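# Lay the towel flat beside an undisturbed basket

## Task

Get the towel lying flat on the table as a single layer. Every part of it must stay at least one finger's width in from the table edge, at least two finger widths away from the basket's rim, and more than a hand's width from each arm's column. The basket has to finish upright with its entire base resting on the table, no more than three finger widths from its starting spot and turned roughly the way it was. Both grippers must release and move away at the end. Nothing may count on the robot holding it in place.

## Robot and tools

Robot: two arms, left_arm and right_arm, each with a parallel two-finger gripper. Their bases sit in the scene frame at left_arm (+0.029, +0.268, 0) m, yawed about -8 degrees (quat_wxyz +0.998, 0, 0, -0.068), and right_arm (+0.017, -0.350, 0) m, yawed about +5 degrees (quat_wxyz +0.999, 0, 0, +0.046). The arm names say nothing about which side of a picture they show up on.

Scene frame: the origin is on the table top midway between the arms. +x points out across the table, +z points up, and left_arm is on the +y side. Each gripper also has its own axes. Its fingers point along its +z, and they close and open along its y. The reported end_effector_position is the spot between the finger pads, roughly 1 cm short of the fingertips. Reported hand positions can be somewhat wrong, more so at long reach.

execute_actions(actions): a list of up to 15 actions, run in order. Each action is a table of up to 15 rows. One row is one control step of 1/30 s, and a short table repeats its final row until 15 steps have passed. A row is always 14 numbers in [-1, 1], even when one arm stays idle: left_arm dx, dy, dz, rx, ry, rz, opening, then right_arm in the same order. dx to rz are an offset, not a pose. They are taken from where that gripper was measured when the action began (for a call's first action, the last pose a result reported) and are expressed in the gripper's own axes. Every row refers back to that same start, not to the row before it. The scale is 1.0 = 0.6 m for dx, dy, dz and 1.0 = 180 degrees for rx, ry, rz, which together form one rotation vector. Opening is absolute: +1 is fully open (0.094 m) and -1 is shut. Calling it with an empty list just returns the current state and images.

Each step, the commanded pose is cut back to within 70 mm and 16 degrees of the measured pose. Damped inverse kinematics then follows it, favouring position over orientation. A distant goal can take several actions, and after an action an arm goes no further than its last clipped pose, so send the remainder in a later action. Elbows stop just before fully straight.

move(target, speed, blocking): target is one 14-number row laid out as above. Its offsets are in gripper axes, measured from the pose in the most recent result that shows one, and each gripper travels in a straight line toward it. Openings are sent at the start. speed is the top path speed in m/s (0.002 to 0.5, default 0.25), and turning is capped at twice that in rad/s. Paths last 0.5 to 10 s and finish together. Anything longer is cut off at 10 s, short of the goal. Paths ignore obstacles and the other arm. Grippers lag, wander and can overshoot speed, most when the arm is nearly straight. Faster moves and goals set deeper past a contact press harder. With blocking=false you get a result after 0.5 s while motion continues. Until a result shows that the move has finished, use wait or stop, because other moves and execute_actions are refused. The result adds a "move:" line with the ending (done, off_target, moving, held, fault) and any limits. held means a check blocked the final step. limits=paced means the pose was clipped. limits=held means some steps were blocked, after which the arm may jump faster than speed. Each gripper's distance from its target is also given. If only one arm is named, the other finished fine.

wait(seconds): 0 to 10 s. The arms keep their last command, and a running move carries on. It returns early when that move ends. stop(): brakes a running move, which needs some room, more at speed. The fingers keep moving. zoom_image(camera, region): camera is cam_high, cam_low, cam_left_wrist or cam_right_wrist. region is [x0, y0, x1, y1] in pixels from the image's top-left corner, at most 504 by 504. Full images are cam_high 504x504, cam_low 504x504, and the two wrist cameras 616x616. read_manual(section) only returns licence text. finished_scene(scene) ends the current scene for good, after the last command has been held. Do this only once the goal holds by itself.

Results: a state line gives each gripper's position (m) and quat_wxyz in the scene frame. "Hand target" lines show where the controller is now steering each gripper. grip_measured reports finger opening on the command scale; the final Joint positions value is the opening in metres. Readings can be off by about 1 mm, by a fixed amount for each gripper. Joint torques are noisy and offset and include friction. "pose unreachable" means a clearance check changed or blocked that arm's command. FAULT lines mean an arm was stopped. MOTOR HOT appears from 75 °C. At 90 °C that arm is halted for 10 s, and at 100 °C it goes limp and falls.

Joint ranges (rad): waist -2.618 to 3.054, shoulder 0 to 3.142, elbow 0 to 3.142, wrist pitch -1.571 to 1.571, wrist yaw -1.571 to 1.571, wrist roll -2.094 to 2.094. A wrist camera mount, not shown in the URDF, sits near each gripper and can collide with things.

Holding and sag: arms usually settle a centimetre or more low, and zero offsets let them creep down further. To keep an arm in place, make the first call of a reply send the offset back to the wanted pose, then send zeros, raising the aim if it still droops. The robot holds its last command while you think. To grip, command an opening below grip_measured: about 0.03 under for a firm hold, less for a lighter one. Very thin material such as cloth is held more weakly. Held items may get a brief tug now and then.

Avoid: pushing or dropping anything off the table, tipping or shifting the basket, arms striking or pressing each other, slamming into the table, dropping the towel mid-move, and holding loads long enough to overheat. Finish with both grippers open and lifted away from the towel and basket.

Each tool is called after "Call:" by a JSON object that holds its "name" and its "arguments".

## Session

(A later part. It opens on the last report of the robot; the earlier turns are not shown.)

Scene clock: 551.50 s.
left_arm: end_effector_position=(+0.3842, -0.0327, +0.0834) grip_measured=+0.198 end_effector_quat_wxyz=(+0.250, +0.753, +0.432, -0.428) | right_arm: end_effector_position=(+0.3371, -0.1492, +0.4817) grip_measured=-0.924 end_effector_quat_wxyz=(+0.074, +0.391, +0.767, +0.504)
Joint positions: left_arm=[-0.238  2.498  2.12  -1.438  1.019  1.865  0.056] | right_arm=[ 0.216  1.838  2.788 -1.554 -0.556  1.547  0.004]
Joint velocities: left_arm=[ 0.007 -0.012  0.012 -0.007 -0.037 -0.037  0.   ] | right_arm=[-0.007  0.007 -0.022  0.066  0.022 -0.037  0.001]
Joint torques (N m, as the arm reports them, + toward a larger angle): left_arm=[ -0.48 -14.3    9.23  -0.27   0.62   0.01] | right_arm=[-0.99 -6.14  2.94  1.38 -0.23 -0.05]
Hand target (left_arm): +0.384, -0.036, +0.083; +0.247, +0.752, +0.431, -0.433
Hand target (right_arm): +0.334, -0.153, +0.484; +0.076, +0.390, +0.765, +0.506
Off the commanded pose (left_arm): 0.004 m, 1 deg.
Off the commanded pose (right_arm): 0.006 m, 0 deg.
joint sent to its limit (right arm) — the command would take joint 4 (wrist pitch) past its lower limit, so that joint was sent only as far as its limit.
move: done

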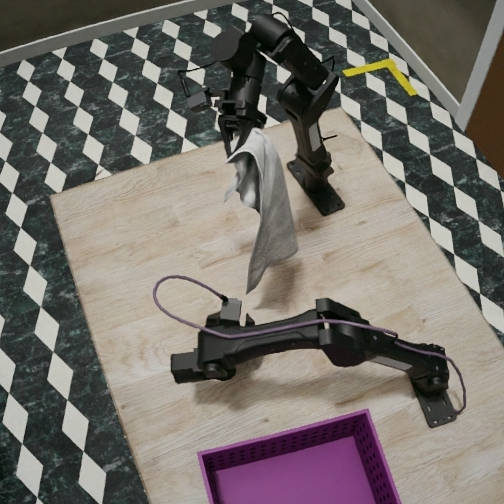

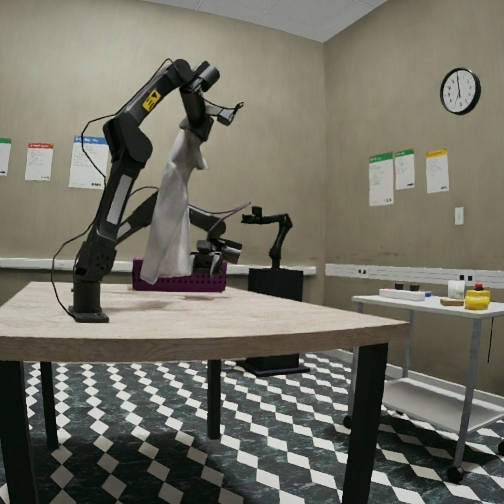

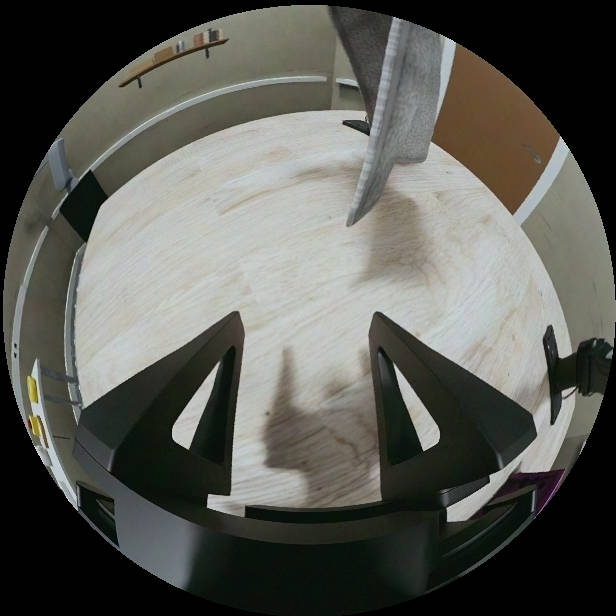

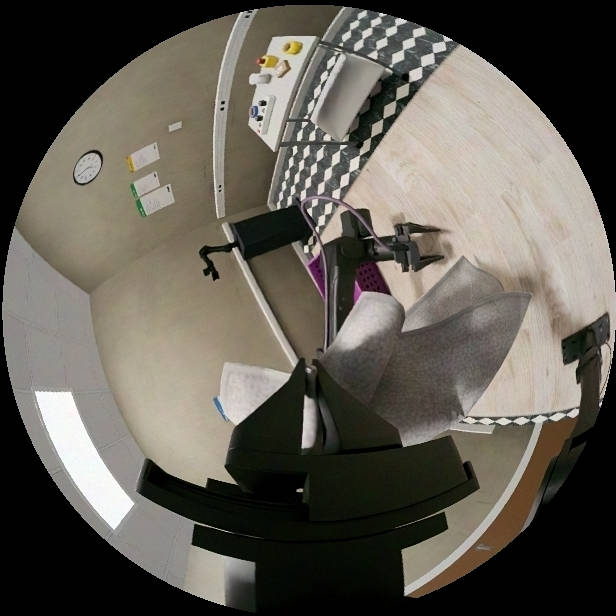

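Call:
{"name": "move", "arguments": {"target": [-0.076,-0.037,0.013,0,0,0,0.2, 0,0,-0.01,0,0,0,-1], "speed": 0.08}}

Call:
{"name": "zoom_image", "arguments": {"camera": "cam_low", "region": [110, 190, 270, 320]}}

Scene clock: 565.77 s.
left_arm: end_effector_position=(+0.3552, -0.0461, +0.1200) grip_measured=+0.198 end_effector_quat_wxyz=(+0.253, +0.759, +0.428, -0.420) | right_arm: end_effector_position=(+0.3371, -0.1492, +0.4817) grip_measured=-0.924 end_effector_quat_wxyz=(+0.074, +0.391, +0.767, +0.504)
Joint positions: left_arm=[-0.293  2.325  1.968 -1.358  1.019  1.767  0.056] | right_arm=[ 0.216  1.838  2.788 -1.554 -0.556  1.547  0.004]
Joint velocities: left_arm=[-0.017 -0.002 -0.012  0.022  0.007 -0.081 -0.   ] | right_arm=[ 0.002  0.002 -0.002  0.007 -0.022 -0.007 -0.001]
Joint torques (N m, as the arm reports them, + toward a larger angle): left_arm=[ -0.36 -15.51   4.52   0.1    0.71  -0.1 ] | right_arm=[-0.99 -6.15  2.94  1.38 -0.23 -0.06]
Hand target (left_arm): +0.350, -0.047, +0.119; +0.249, +0.753, +0.432, -0.428
Hand target (right_arm): +0.334, -0.153, +0.484; +0.076, +0.390, +0.765, +0.506
Off the commanded pose (left_arm): 0.006 m, 1 deg.
Off the commanded pose (right_arm): 0.006 m, 0 deg.
joint sent to its limit (right arm) — the command would take joint 4 (wrist pitch) past its lower limit, so that joint was sent only as far as its limit.
move: done

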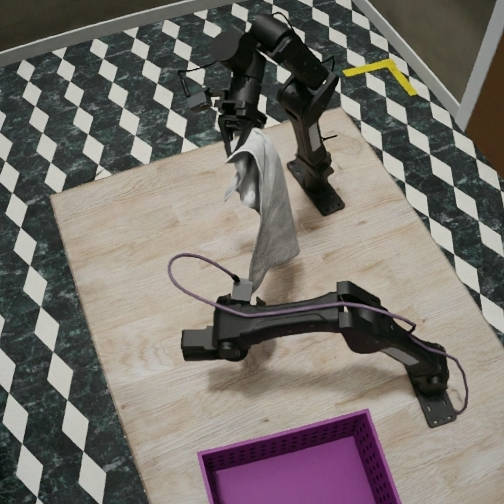

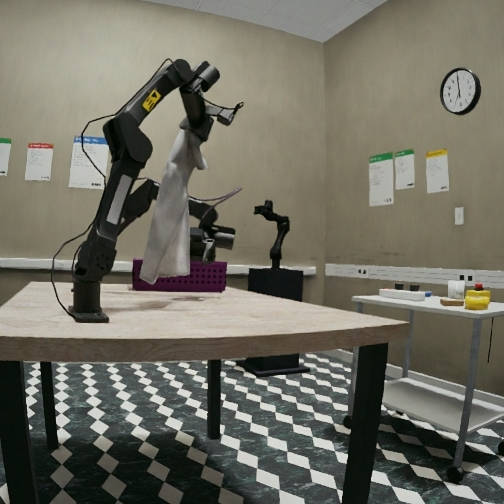

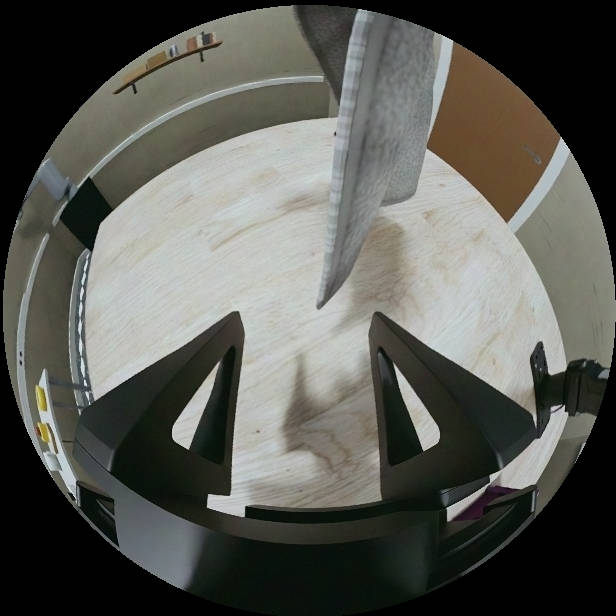

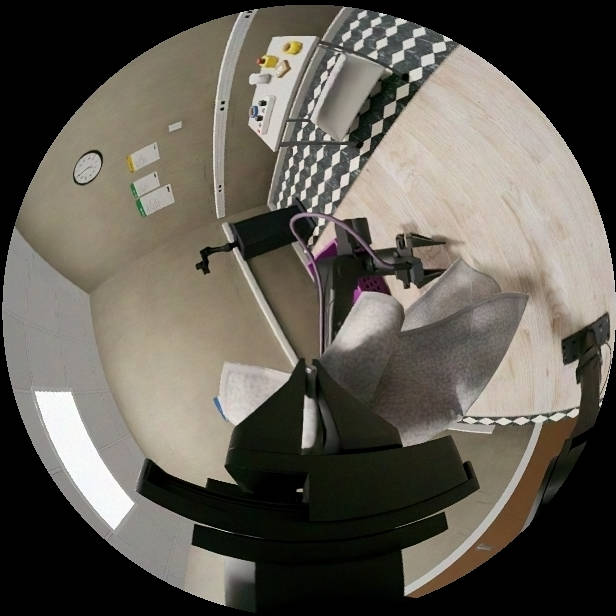

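Region (110, 190, 270, 320) of cam_low's 504x504 image, scaled by 3.150, with more detail than that image has; it fills the top 410 rows of this view, and the rest is white.

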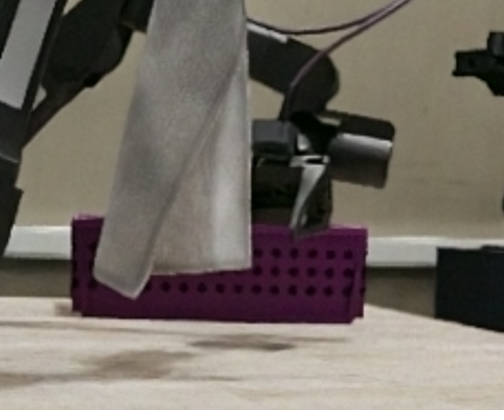

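Call:
{"name": "move", "arguments": {"target": [-0.03,-0.013,0.043,0,0,0,0.2, 0,0,-0.01,0,0,0,-1], "speed": 0.06}}

Call:
{"name": "zoom_image", "arguments": {"camera": "cam_left_wrist", "region": [180, 150, 440, 410]}}

Scene clock: 572.17 s.
left_arm: end_effector_position=(+0.3382, -0.0697, +0.1226) grip_measured=+0.198 end_effector_quat_wxyz=(+0.257, +0.763, +0.424, -0.414) | right_arm: end_effector_position=(+0.3371, -0.1492, +0.4817) grip_measured=-0.924 end_effector_quat_wxyz=(+0.074, +0.391, +0.767, +0.504)
Joint positions: left_arm=[-0.359  2.255  1.869 -1.205  1.018  1.644  0.056] | right_arm=[ 0.216  1.838  2.788 -1.554 -0.556  1.547  0.004]
Joint velocities: left_arm=[-0.022 -0.012  0.002 -0.037 -0.051 -0.007  0.   ] | right_arm=[ 0.012 -0.002 -0.012  0.037 -0.051  0.037 -0.001]
Joint torques (N m, as the arm reports them, + toward a larger angle): left_arm=[ -0.24 -15.35   4.62   0.28   0.66  -0.07] | right_arm=[-0.98 -6.14  2.93  1.38 -0.23 -0.05]
Hand target (left_arm): +0.333, -0.069, +0.122; +0.253, +0.759, +0.428, -0.420
Hand target (right_arm): +0.334, -0.153, +0.484; +0.076, +0.390, +0.765, +0.506
Off the commanded pose (left_arm): 0.006 m, 1 deg.
Off the commanded pose (right_arm): 0.006 m, 0 deg.
joint sent to its limit (right arm) — the command would take joint 4 (wrist pitch) past its lower limit, so that joint was sent only as far as its limit.
move: done

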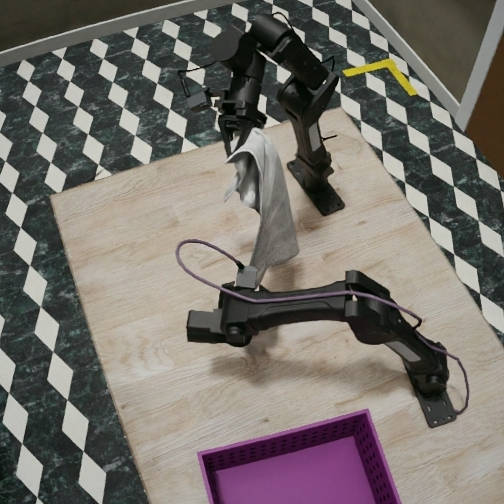

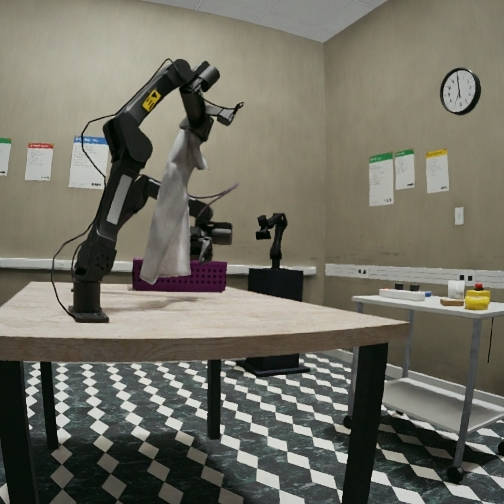

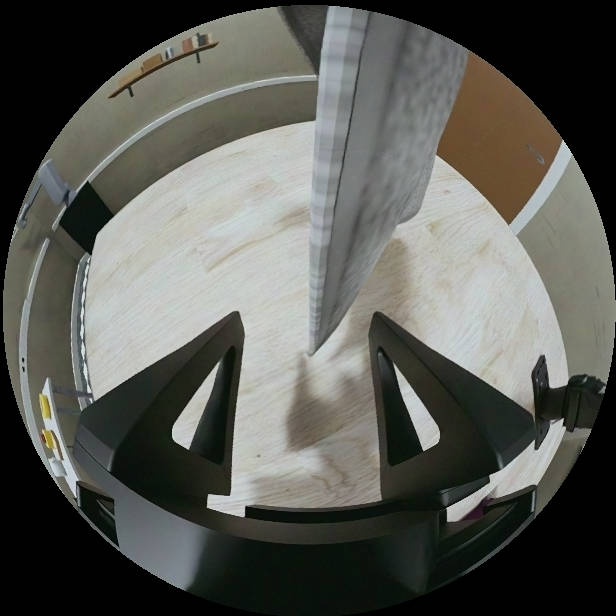

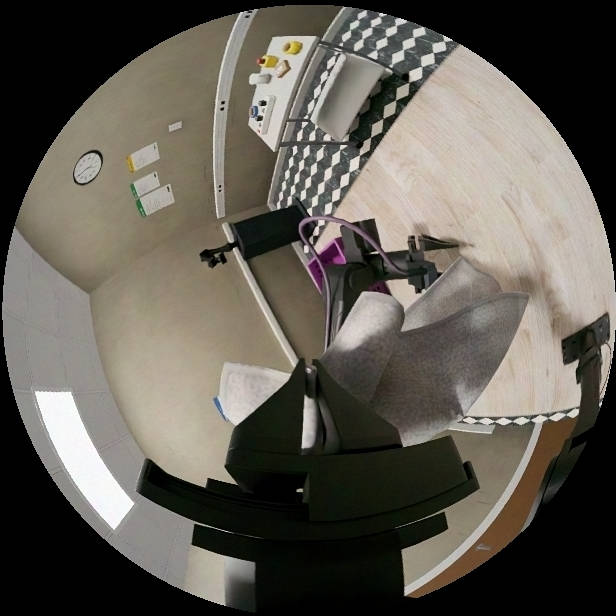

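Region (180, 150, 440, 410) of cam_left_wrist's 616x616 image, scaled by 1.938, with more detail than that image has.

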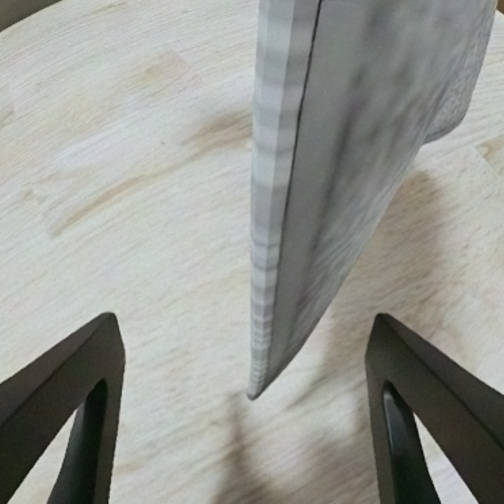

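Call:
{"name": "move", "arguments": {"target": [-0.022,-0.004,0.04,0,0,0,0.2, 0,0,-0.01,0,0,0,-1], "speed": 0.05}}

Call:
{"name": "zoom_image", "arguments": {"camera": "cam_left_wrist", "region": [180, 200, 440, 460]}}

Call:
{"name": "zoom_image", "arguments": {"camera": "cam_low", "region": [110, 190, 270, 320]}}

Scene clock: 577.40 s.
left_arm: end_effector_position=(+0.3280, -0.0934, +0.1230) grip_measured=+0.198 end_effector_quat_wxyz=(+0.264, +0.766, +0.419, -0.410) | right_arm: end_effector_position=(+0.3371, -0.1492, +0.4817) grip_measured=-0.924 end_effector_quat_wxyz=(+0.074, +0.391, +0.767, +0.504)
Joint positions: left_arm=[-0.418  2.228  1.824 -1.076  1.017  1.536  0.056] | right_arm=[ 0.216  1.838  2.788 -1.554 -0.556  1.547  0.004]
Joint velocities: left_arm=[-0.017  0.007 -0.022  0.11   0.022 -0.081 -0.   ] | right_arm=[-0.007  0.002  0.002  0.037 -0.125  0.007 -0.001]
Joint torques (N m, as the arm reports them, + toward a larger angle): left_arm=[ -0.28 -15.35   4.8    0.42   0.55  -0.04] | right_arm=[-1.   -6.14  2.94  1.38 -0.23 -0.06]
Hand target (left_arm): +0.323, -0.092, +0.121; +0.258, +0.763, +0.424, -0.414
Hand target (right_arm): +0.334, -0.153, +0.484; +0.076, +0.390, +0.765, +0.506
Off the commanded pose (left_arm): 0.006 m, 1 deg.
Off the commanded pose (right_arm): 0.006 m, 0 deg.
joint sent to its limit (right arm) — the command would take joint 4 (wrist pitch) past its lower limit, so that joint was sent only as far as its limit.
move: done

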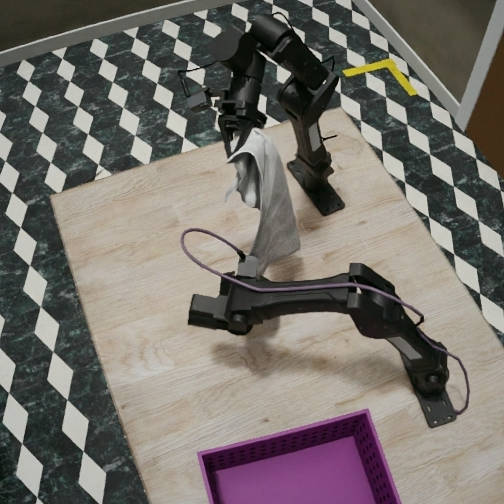

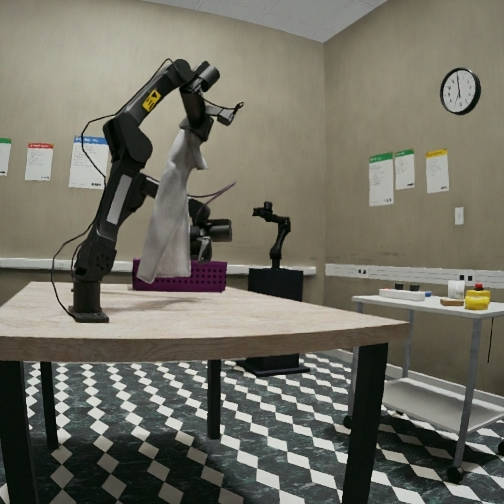

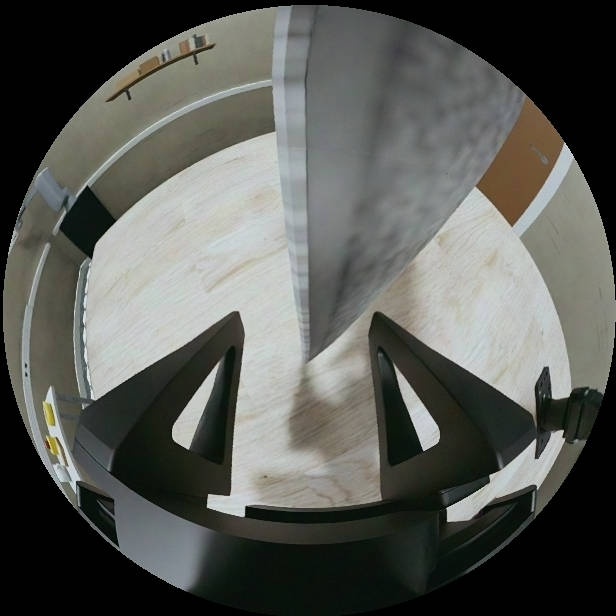

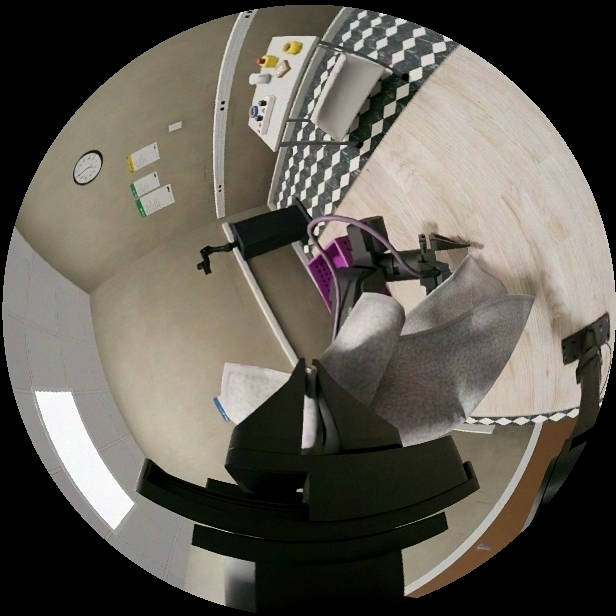

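Region (180, 200, 440, 460) of cam_left_wrist's 616x616 image, scaled by 1.938, with more detail than that image has.

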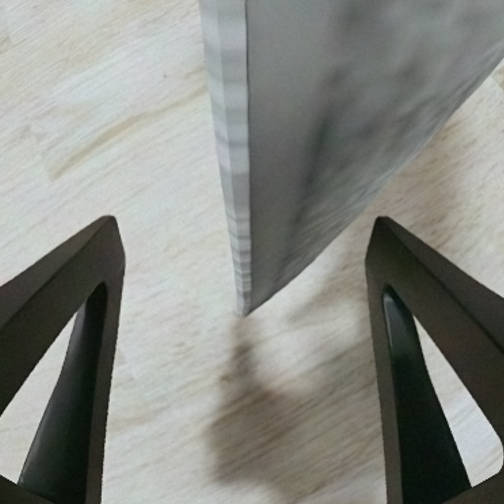

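Region (110, 190, 270, 320) of cam_low's 504x504 image, scaled by 3.150, with more detail than that image has; it fills the top 410 rows of this view, and the rest is white.

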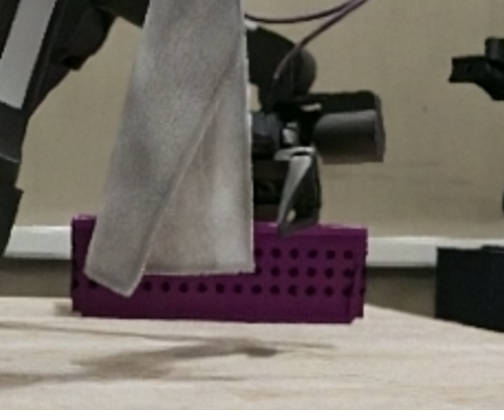

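Call:
{"name": "execute_actions", "arguments": {"actions": [[[0,0,0,0,0,0,0.05, 0,0,0,0,0,0,-1],[0,0,0,0,0,0,-0.1, 0,0,0,0,0,0,-1],[0,0,0,0,0,0,-0.25, 0,0,0,0,0,0,-1],[0,0,0,0,0,0,-0.4, 0,0,0,0,0,0,-1],[0,0,0,0,0,0,-0.5, 0,0,0,0,0,0,-1],[0,0,0,0,0,0,-0.6, 0,0,0,0,0,0,-1],[0,0,0,0,0,0,-0.68, 0,0,0,0,0,0,-1],[0,0,0,0,0,0,-0.75, 0,0,0,0,0,0,-1],[0,0,0,0,0,0,-0.81, 0,0,0,0,0,0,-1],[0,0,0,0,0,0,-0.86, 0,0,0,0,0,0,-1],[0,0,0,0,0,0,-0.9, 0,0,0,0,0,0,-1],[0,0,0,0,0,0,-0.94, 0,0,0,0,0,0,-1],[0,0,0,0,0,0,-0.97, 0,0,0,0,0,0,-1],[0,0,0,0,0,0,-1, 0,0,0,0,0,0,-1],[0,0,0,0,0,0,-1, 0,0,0,0,0,0,-1]]]}}

Call:
{"name": "zoom_image", "arguments": {"camera": "cam_low", "region": [110, 190, 270, 320]}}

Scene clock: 582.73 s.
left_arm: end_effector_position=(+0.3285, -0.0938, +0.1231) grip_measured=-0.968 end_effector_quat_wxyz=(+0.265, +0.765, +0.420, -0.410) | right_arm: end_effector_position=(+0.3371, -0.1492, +0.4817) grip_measured=-0.924 end_effector_quat_wxyz=(+0.074, +0.391, +0.767, +0.504)
Joint positions: left_arm=[-0.418  2.228  1.824 -1.072  1.017  1.533  0.001] | right_arm=[ 0.216  1.838  2.788 -1.554 -0.556  1.547  0.004]
Joint velocities: left_arm=[-0.007  0.012 -0.007  0.007 -0.051  0.022 -0.003] | right_arm=[-0.007 -0.012 -0.002 -0.022  0.007  0.007 -0.   ]
Joint torques (N m, as the arm reports them, + toward a larger angle): left_arm=[  0.09 -14.1    7.13   0.36   0.57   0.04] | right_arm=[ 0.   -5.17  3.52  1.42 -0.14 -0.01]
Hand target (left_arm): +0.328, -0.093, +0.123; +0.264, +0.765, +0.419, -0.410
Hand target (right_arm): +0.337, -0.149, +0.482; +0.074, +0.391, +0.767, +0.504
Off the commanded pose (left_arm): 0.001 m, 0 deg.
Off the commanded pose (right_arm): 0.000 m, 0 deg.

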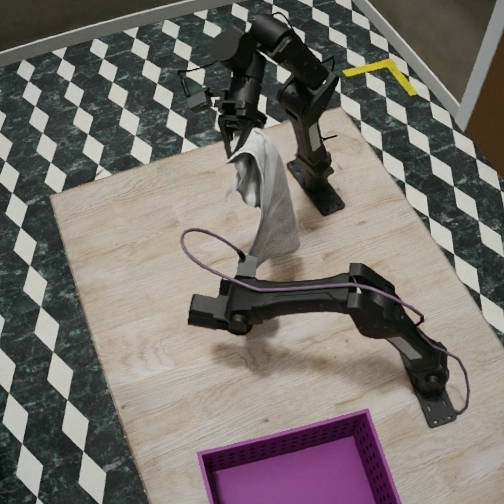

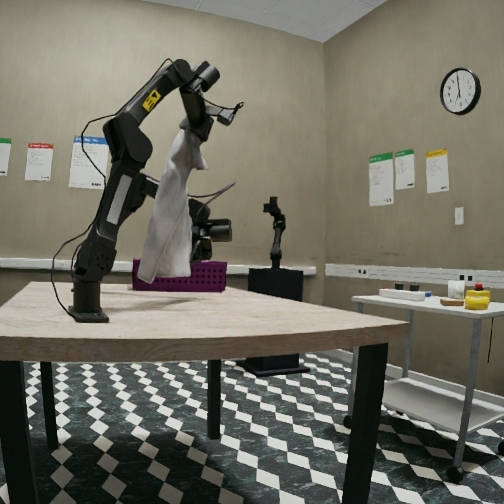

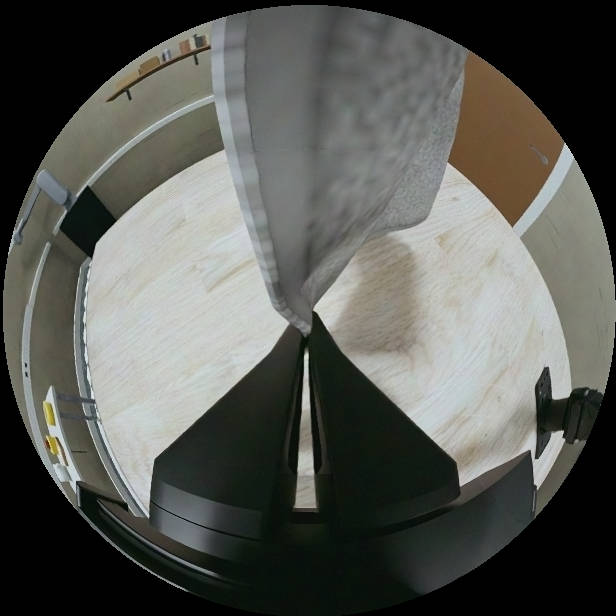

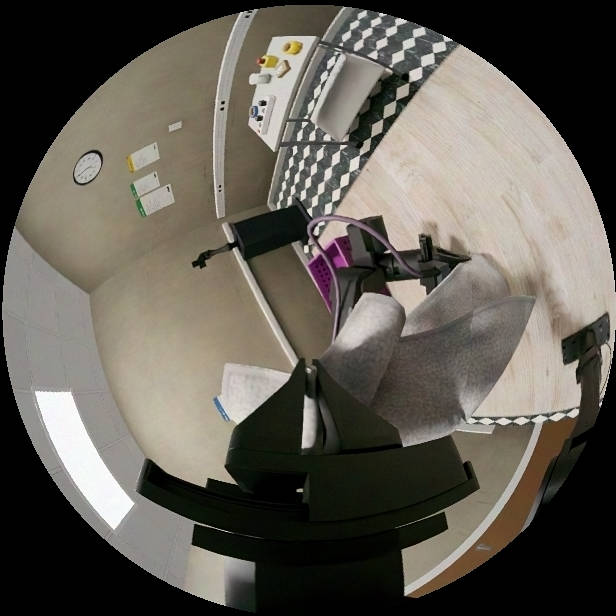

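Region (110, 190, 270, 320) of cam_low's 504x504 image, scaled by 3.150, with more detail than that image has; it fills the top 410 rows of this view, and the rest is white.

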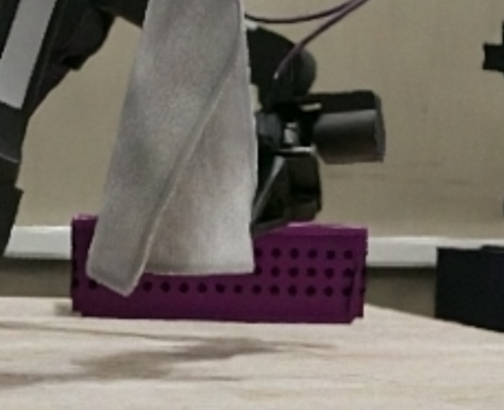

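Call:
{"name": "execute_actions", "arguments": {"actions": []}}

Scene clock: 594.67 s.
left_arm: end_effector_position=(+0.3285, -0.0938, +0.1231) grip_measured=-0.969 end_effector_quat_wxyz=(+0.265, +0.765, +0.420, -0.410) | right_arm: end_effector_position=(+0.3371, -0.1492, +0.4817) grip_measured=-0.924 end_effector_quat_wxyz=(+0.074, +0.391, +0.767, +0.504)
Joint positions: left_arm=[-0.418  2.228  1.824 -1.072  1.017  1.533  0.001] | right_arm=[ 0.216  1.838  2.788 -1.554 -0.556  1.547  0.004]
Joint velocities: left_arm=[ 0.007 -0.002 -0.017 -0.051 -0.007 -0.081 -0.   ] | right_arm=[-0.002  0.007  0.002 -0.066  0.007  0.007  0.   ]
Joint torques (N m, as the arm reports them, + toward a larger angle): left_arm=[ -0.01 -14.21   7.14   0.36   0.61   0.06] | right_arm=[ 0.   -5.18  3.52  1.41 -0.14  0.  ]
Hand target (left_arm): +0.328, -0.093, +0.123; +0.264, +0.765, +0.419, -0.410
Hand target (right_arm): +0.337, -0.149, +0.482; +0.074, +0.391, +0.767, +0.504
Off the commanded pose (left_arm): 0.001 m, 0 deg.
Off the commanded pose (right_arm): 0.000 m, 0 deg.

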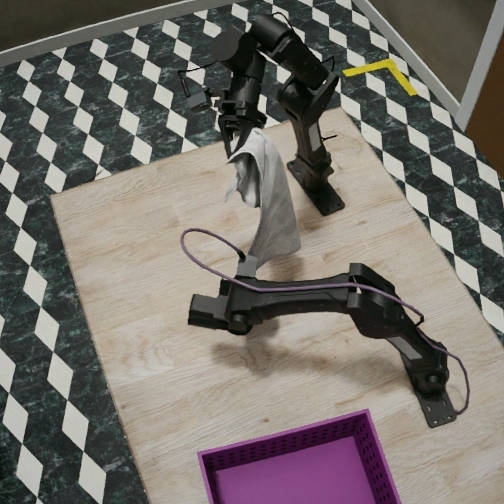

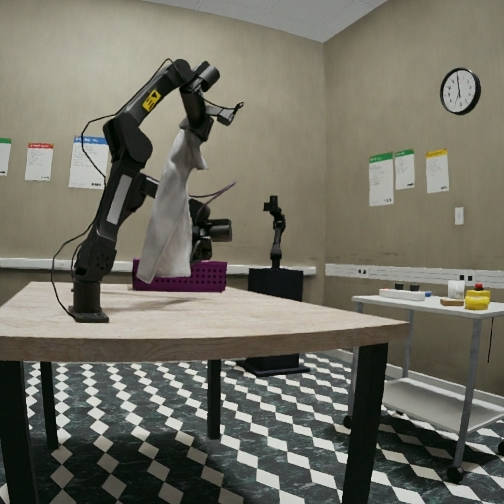

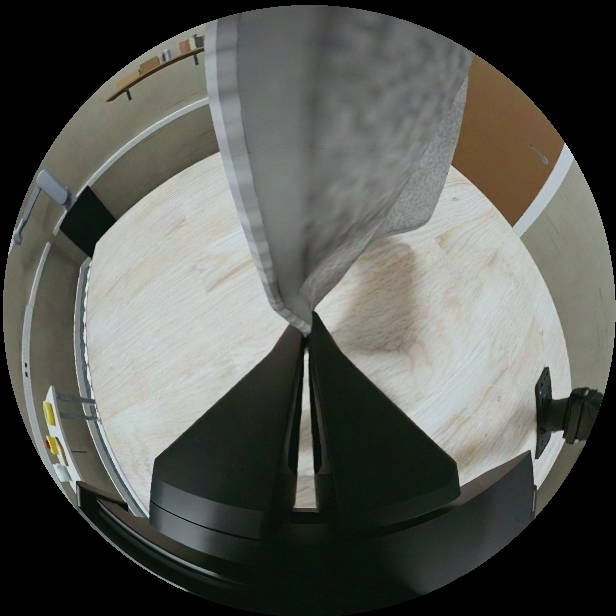

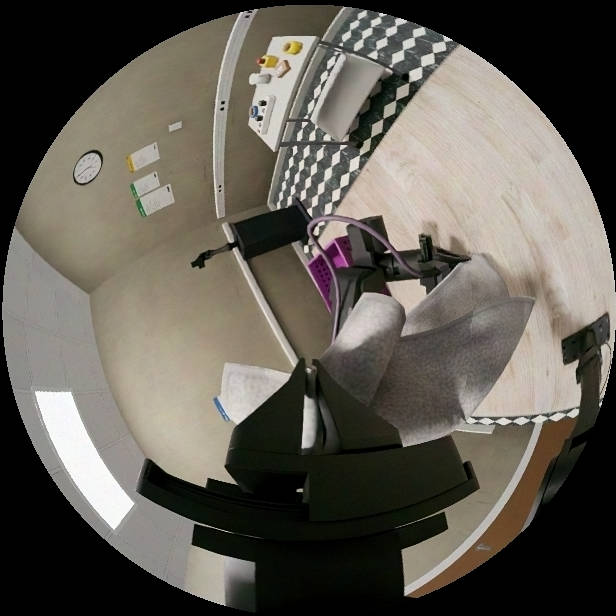

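Call:
{"name": "move", "arguments": {"target": [-0.064,-0.046,-0.147,0,0,0,-1, 0,0,0,0,0,0,-1], "speed": 0.06}}

Scene clock: 601.83 s.
left_arm: end_effector_position=(+0.3261, -0.0302, +0.1888) grip_measured=-0.969 end_effector_quat_wxyz=(+0.253, +0.762, +0.425, -0.417) | right_arm: end_effector_position=(+0.3371, -0.1492, +0.4817) grip_measured=-0.924 end_effector_quat_wxyz=(+0.074, +0.391, +0.767, +0.504)
Joint positions: left_arm=[-0.288  2.16   1.973 -1.533  1.012  1.784  0.001] | right_arm=[ 0.216  1.838  2.788 -1.554 -0.556  1.547  0.004]
Joint velocities: left_arm=[-0.002 -0.002 -0.007 -0.066 -0.081 -0.081 -0.001] | right_arm=[-0.007 -0.012  0.012  0.007 -0.022 -0.037 -0.   ]
Joint torques (N m, as the arm reports them, + toward a larger angle): left_arm=[  0.42 -13.99   9.38  -0.13   0.58   0.14] | right_arm=[ 0.   -5.19  3.52  1.42 -0.14 -0.01]
Hand target (left_arm): +0.328, -0.029, +0.200; +0.264, +0.765, +0.419, -0.411
Hand target (right_arm): +0.337, -0.149, +0.482; +0.074, +0.391, +0.767, +0.504
Off the commanded pose (left_arm): 0.012 m, 2 deg.
Off the commanded pose (right_arm): 0.000 m, 0 deg.
move: off_target (left_arm)

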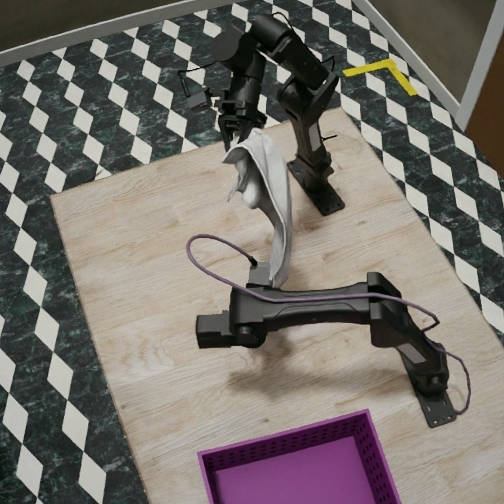

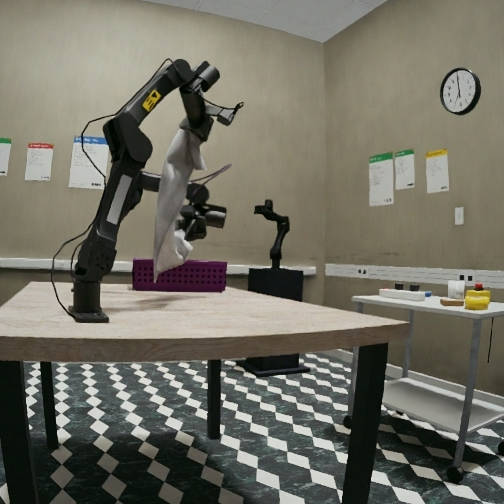

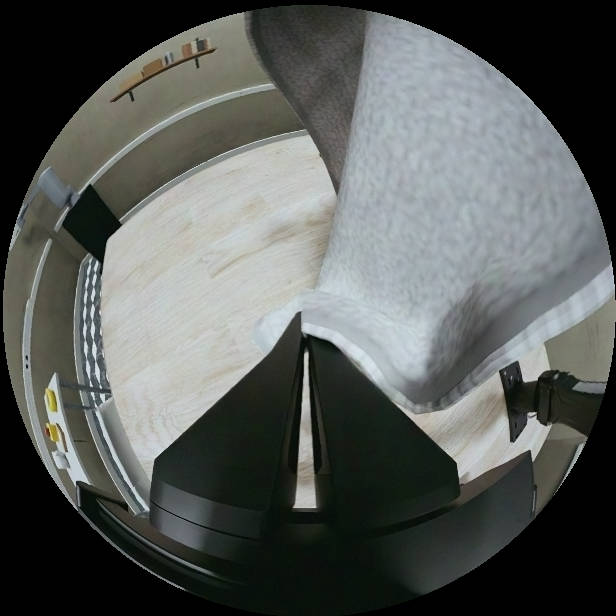

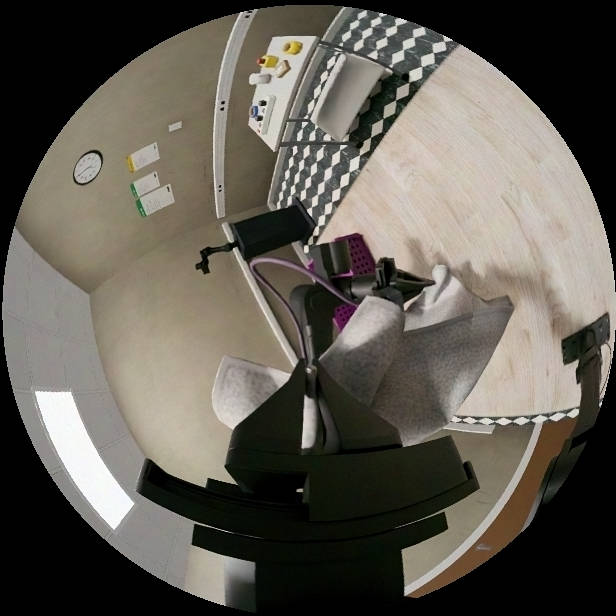

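Call:
{"name": "move", "arguments": {"target": [-0.303,-0.057,-0.341,-0.215,-0.061,-0.113,-1, -0.183,-0.388,0.132,0,0,0,-1], "speed": 0.1}}

Scene clock: 645.80 s.
left_arm: end_effector_position=(+0.3359, +0.0579, +0.4368) grip_measured=-0.969 end_effector_quat_wxyz=(+0.442, +0.505, +0.646, -0.364) | right_arm: end_effector_position=(+0.3274, -0.2092, +0.2035) grip_measured=-0.924 end_effector_quat_wxyz=(+0.057, +0.407, +0.772, +0.485)
Joint positions: left_arm=[-0.041  1.621  2.092 -1.234  1.049  0.668  0.001] | right_arm=[-0.024  1.196  0.885 -0.469 -0.733  1.354  0.004]
Joint velocities: left_arm=[ 0.007 -0.012  0.012 -0.022 -0.022  0.007  0.   ] | right_arm=[-0.012 -0.007  0.007  0.051 -0.007  0.007 -0.001]
Joint torques (N m, as the arm reports them, + toward a larger angle): left_arm=[ 0.66 -8.2   8.94  1.3   0.41 -0.11] | right_arm=[-0.89 -5.54  7.34  1.3  -0.35 -0.12]
Hand target (left_arm): +0.332, +0.061, +0.448; +0.454, +0.504, +0.642, -0.358
Hand target (right_arm): +0.327, -0.210, +0.217; +0.075, +0.390, +0.769, +0.501
Off the commanded pose (left_arm): 0.014 m, 2 deg.
Off the commanded pose (right_arm): 0.016 m, 4 deg.
move: off_target (left_arm, right_arm)

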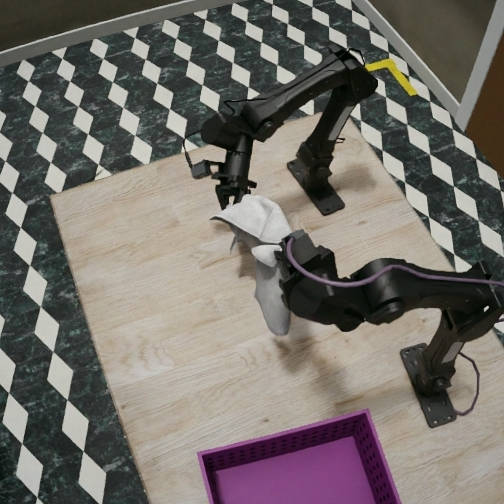

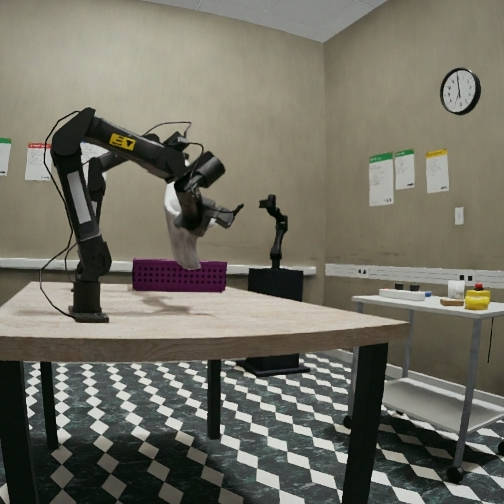

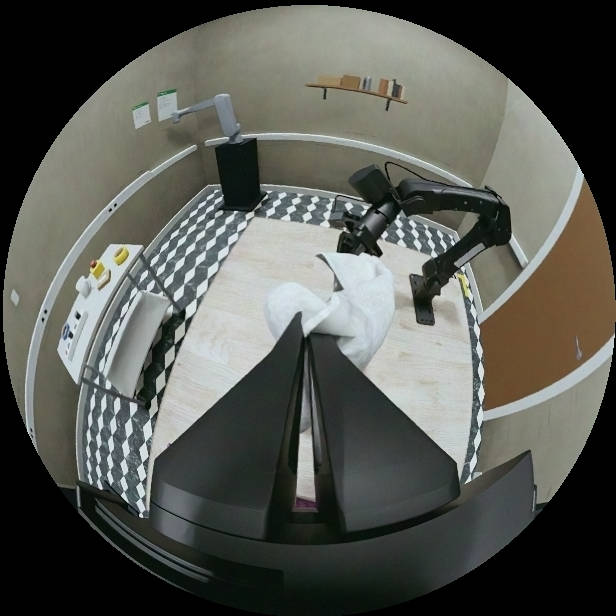

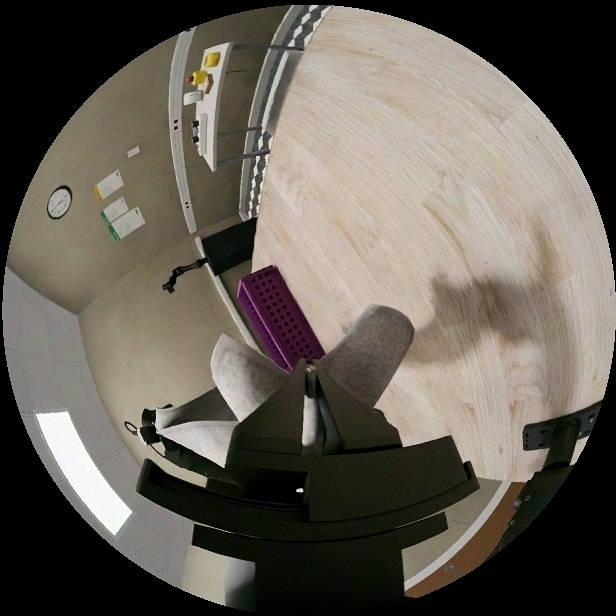

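Call:
{"name": "zoom_image", "arguments": {"camera": "cam_left_wrist", "region": [230, 160, 470, 400]}}

Call:
{"name": "zoom_image", "arguments": {"camera": "cam_high", "region": [170, 140, 370, 340]}}

Call:
{"name": "zoom_image", "arguments": {"camera": "cam_low", "region": [110, 130, 290, 310]}}

Region (230, 160, 470, 400) of cam_left_wrist's 616x616 image, scaled by 2.100, with more detail than that image has.

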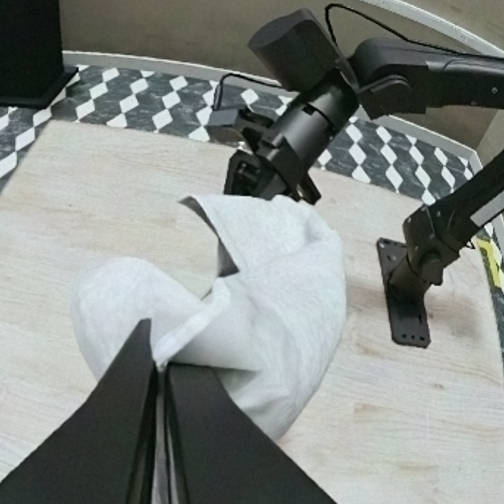

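Region (170, 140, 370, 340) of cam_high's 504x504 image, scaled by 2.520, with more detail than that image has.

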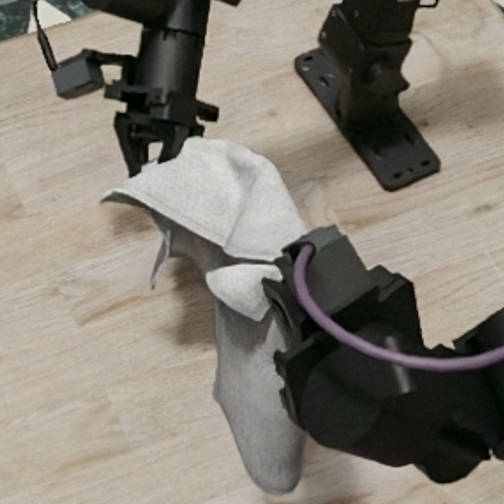

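Region (110, 130, 290, 310) of cam_low's 504x504 image, scaled by 2.800, with more detail than that image has.

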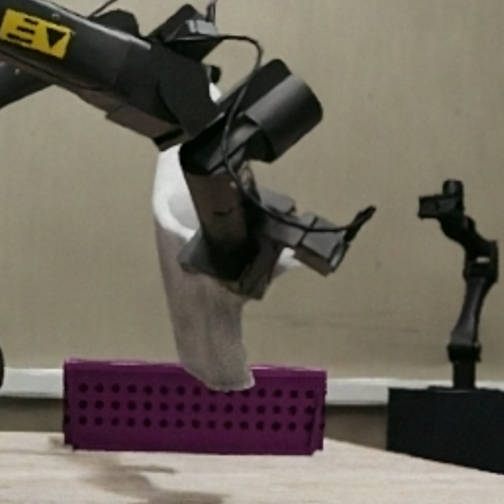

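Call:
{"name": "execute_actions", "arguments": {"actions": [[[0,0,0,0,0,0,-1, 0,0,0,0,0,0,-0.95],[0,0,0,0,0,0,-1, 0,0,0,0,0,0,-0.92],[0,0,0,0,0,0,-1, 0,0,0,0,0,0,-0.9],[0,0,0,0,0,0,-1, 0,0,0,0,0,0,-0.88],[0,0,0,0,0,0,-1, 0,0,0,0,0,0,-0.86],[0,0,0,0,0,0,-1, 0,0,0,0,0,0,-0.83],[0,0,0,0,0,0,-1, 0,0,0,0,0,0,-0.8],[0,0,0,0,0,0,-1, 0,0,0,0,0,0,-0.76],[0,0,0,0,0,0,-1, 0,0,0,0,0,0,-0.7],[0,0,0,0,0,0,-1, 0,0,0,0,0,0,-0.6],[0,0,0,0,0,0,-1, 0,0,0,0,0,0,-0.5],[0,0,0,0,0,0,-1, 0,0,0,0,0,0,-0.4]],[[0,0,0,0,0,0,-1, 0,0,-0.03,0,0,0,-0.4],[0,0,0,0,0,0,-1, 0,0,-0.06,0,0,0,-0.4],[0,0,0,0,0,0,-1, 0,0,-0.09,0,0,0,-0.4],[0,0,0,0,0,0,-1, 0,0,-0.12,0,0,0,-0.4],[0,0,0,0,0,0,-1, 0,0,-0.15,0,0,0,-0.4]]]}}

Scene clock: 655.53 s.
left_arm: end_effector_position=(+0.3366, +0.0582, +0.4363) grip_measured=-0.969 end_effector_quat_wxyz=(+0.442, +0.505, +0.647, -0.362) | right_arm: end_effector_position=(+0.2934, -0.2748, +0.2480) grip_measured=-0.403 end_effector_quat_wxyz=(+0.082, +0.421, +0.764, +0.482)
Joint positions: left_arm=[-0.041  1.621  2.092 -1.233  1.043  0.666  0.001] | right_arm=[-0.332  1.094  1.036 -0.911 -0.887  1.06   0.028]
Joint velocities: left_arm=[ 0.022 -0.017  0.002 -0.007 -0.022  0.066 -0.   ] | right_arm=[-0.027 -0.007  0.056 -0.491 -0.125 -0.432 -0.   ]
Joint torques (N m, as the arm reports them, + toward a larger angle): left_arm=[ 0.12 -7.35  6.35  1.36  0.43  0.  ] | right_arm=[-0.88 -0.46 10.12  1.01 -0.43 -0.12]
Hand target (left_arm): +0.336, +0.058, +0.437; +0.442, +0.505, +0.646, -0.364
Hand target (right_arm): +0.286, -0.272, +0.251; +0.063, +0.409, +0.770, +0.485
Off the commanded pose (left_arm): 0.001 m, 0 deg.
Off the commanded pose (right_arm): 0.010 m, 3 deg.

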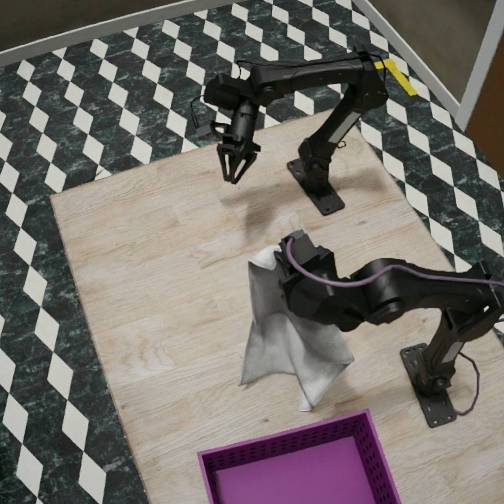

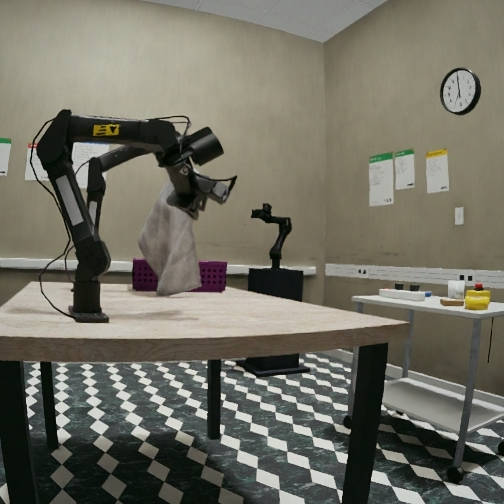

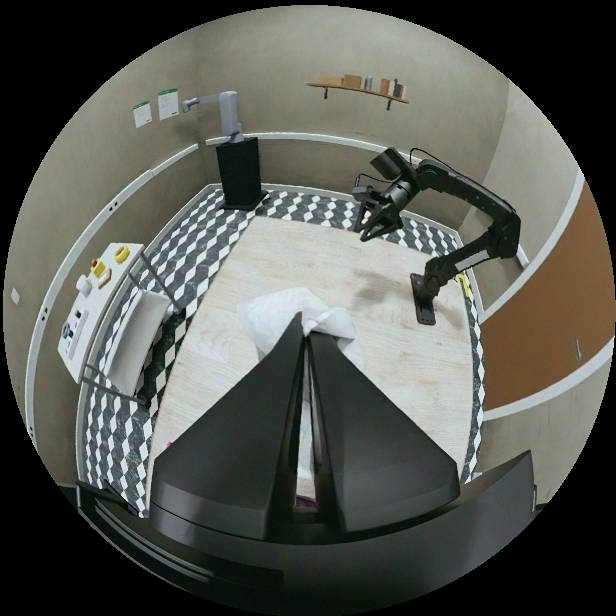

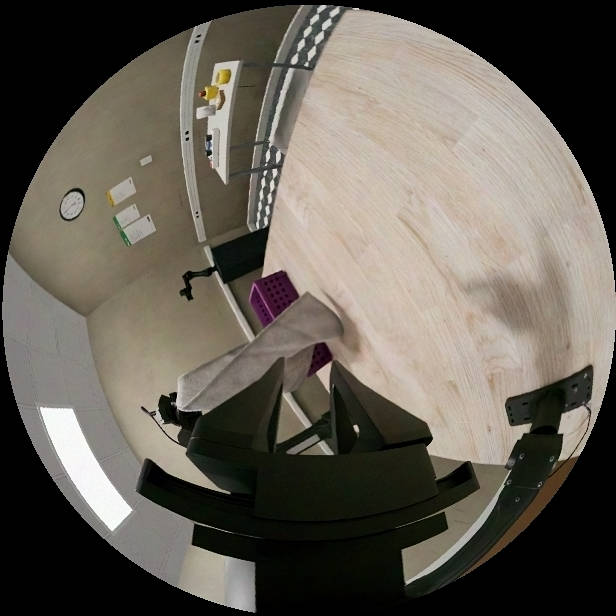

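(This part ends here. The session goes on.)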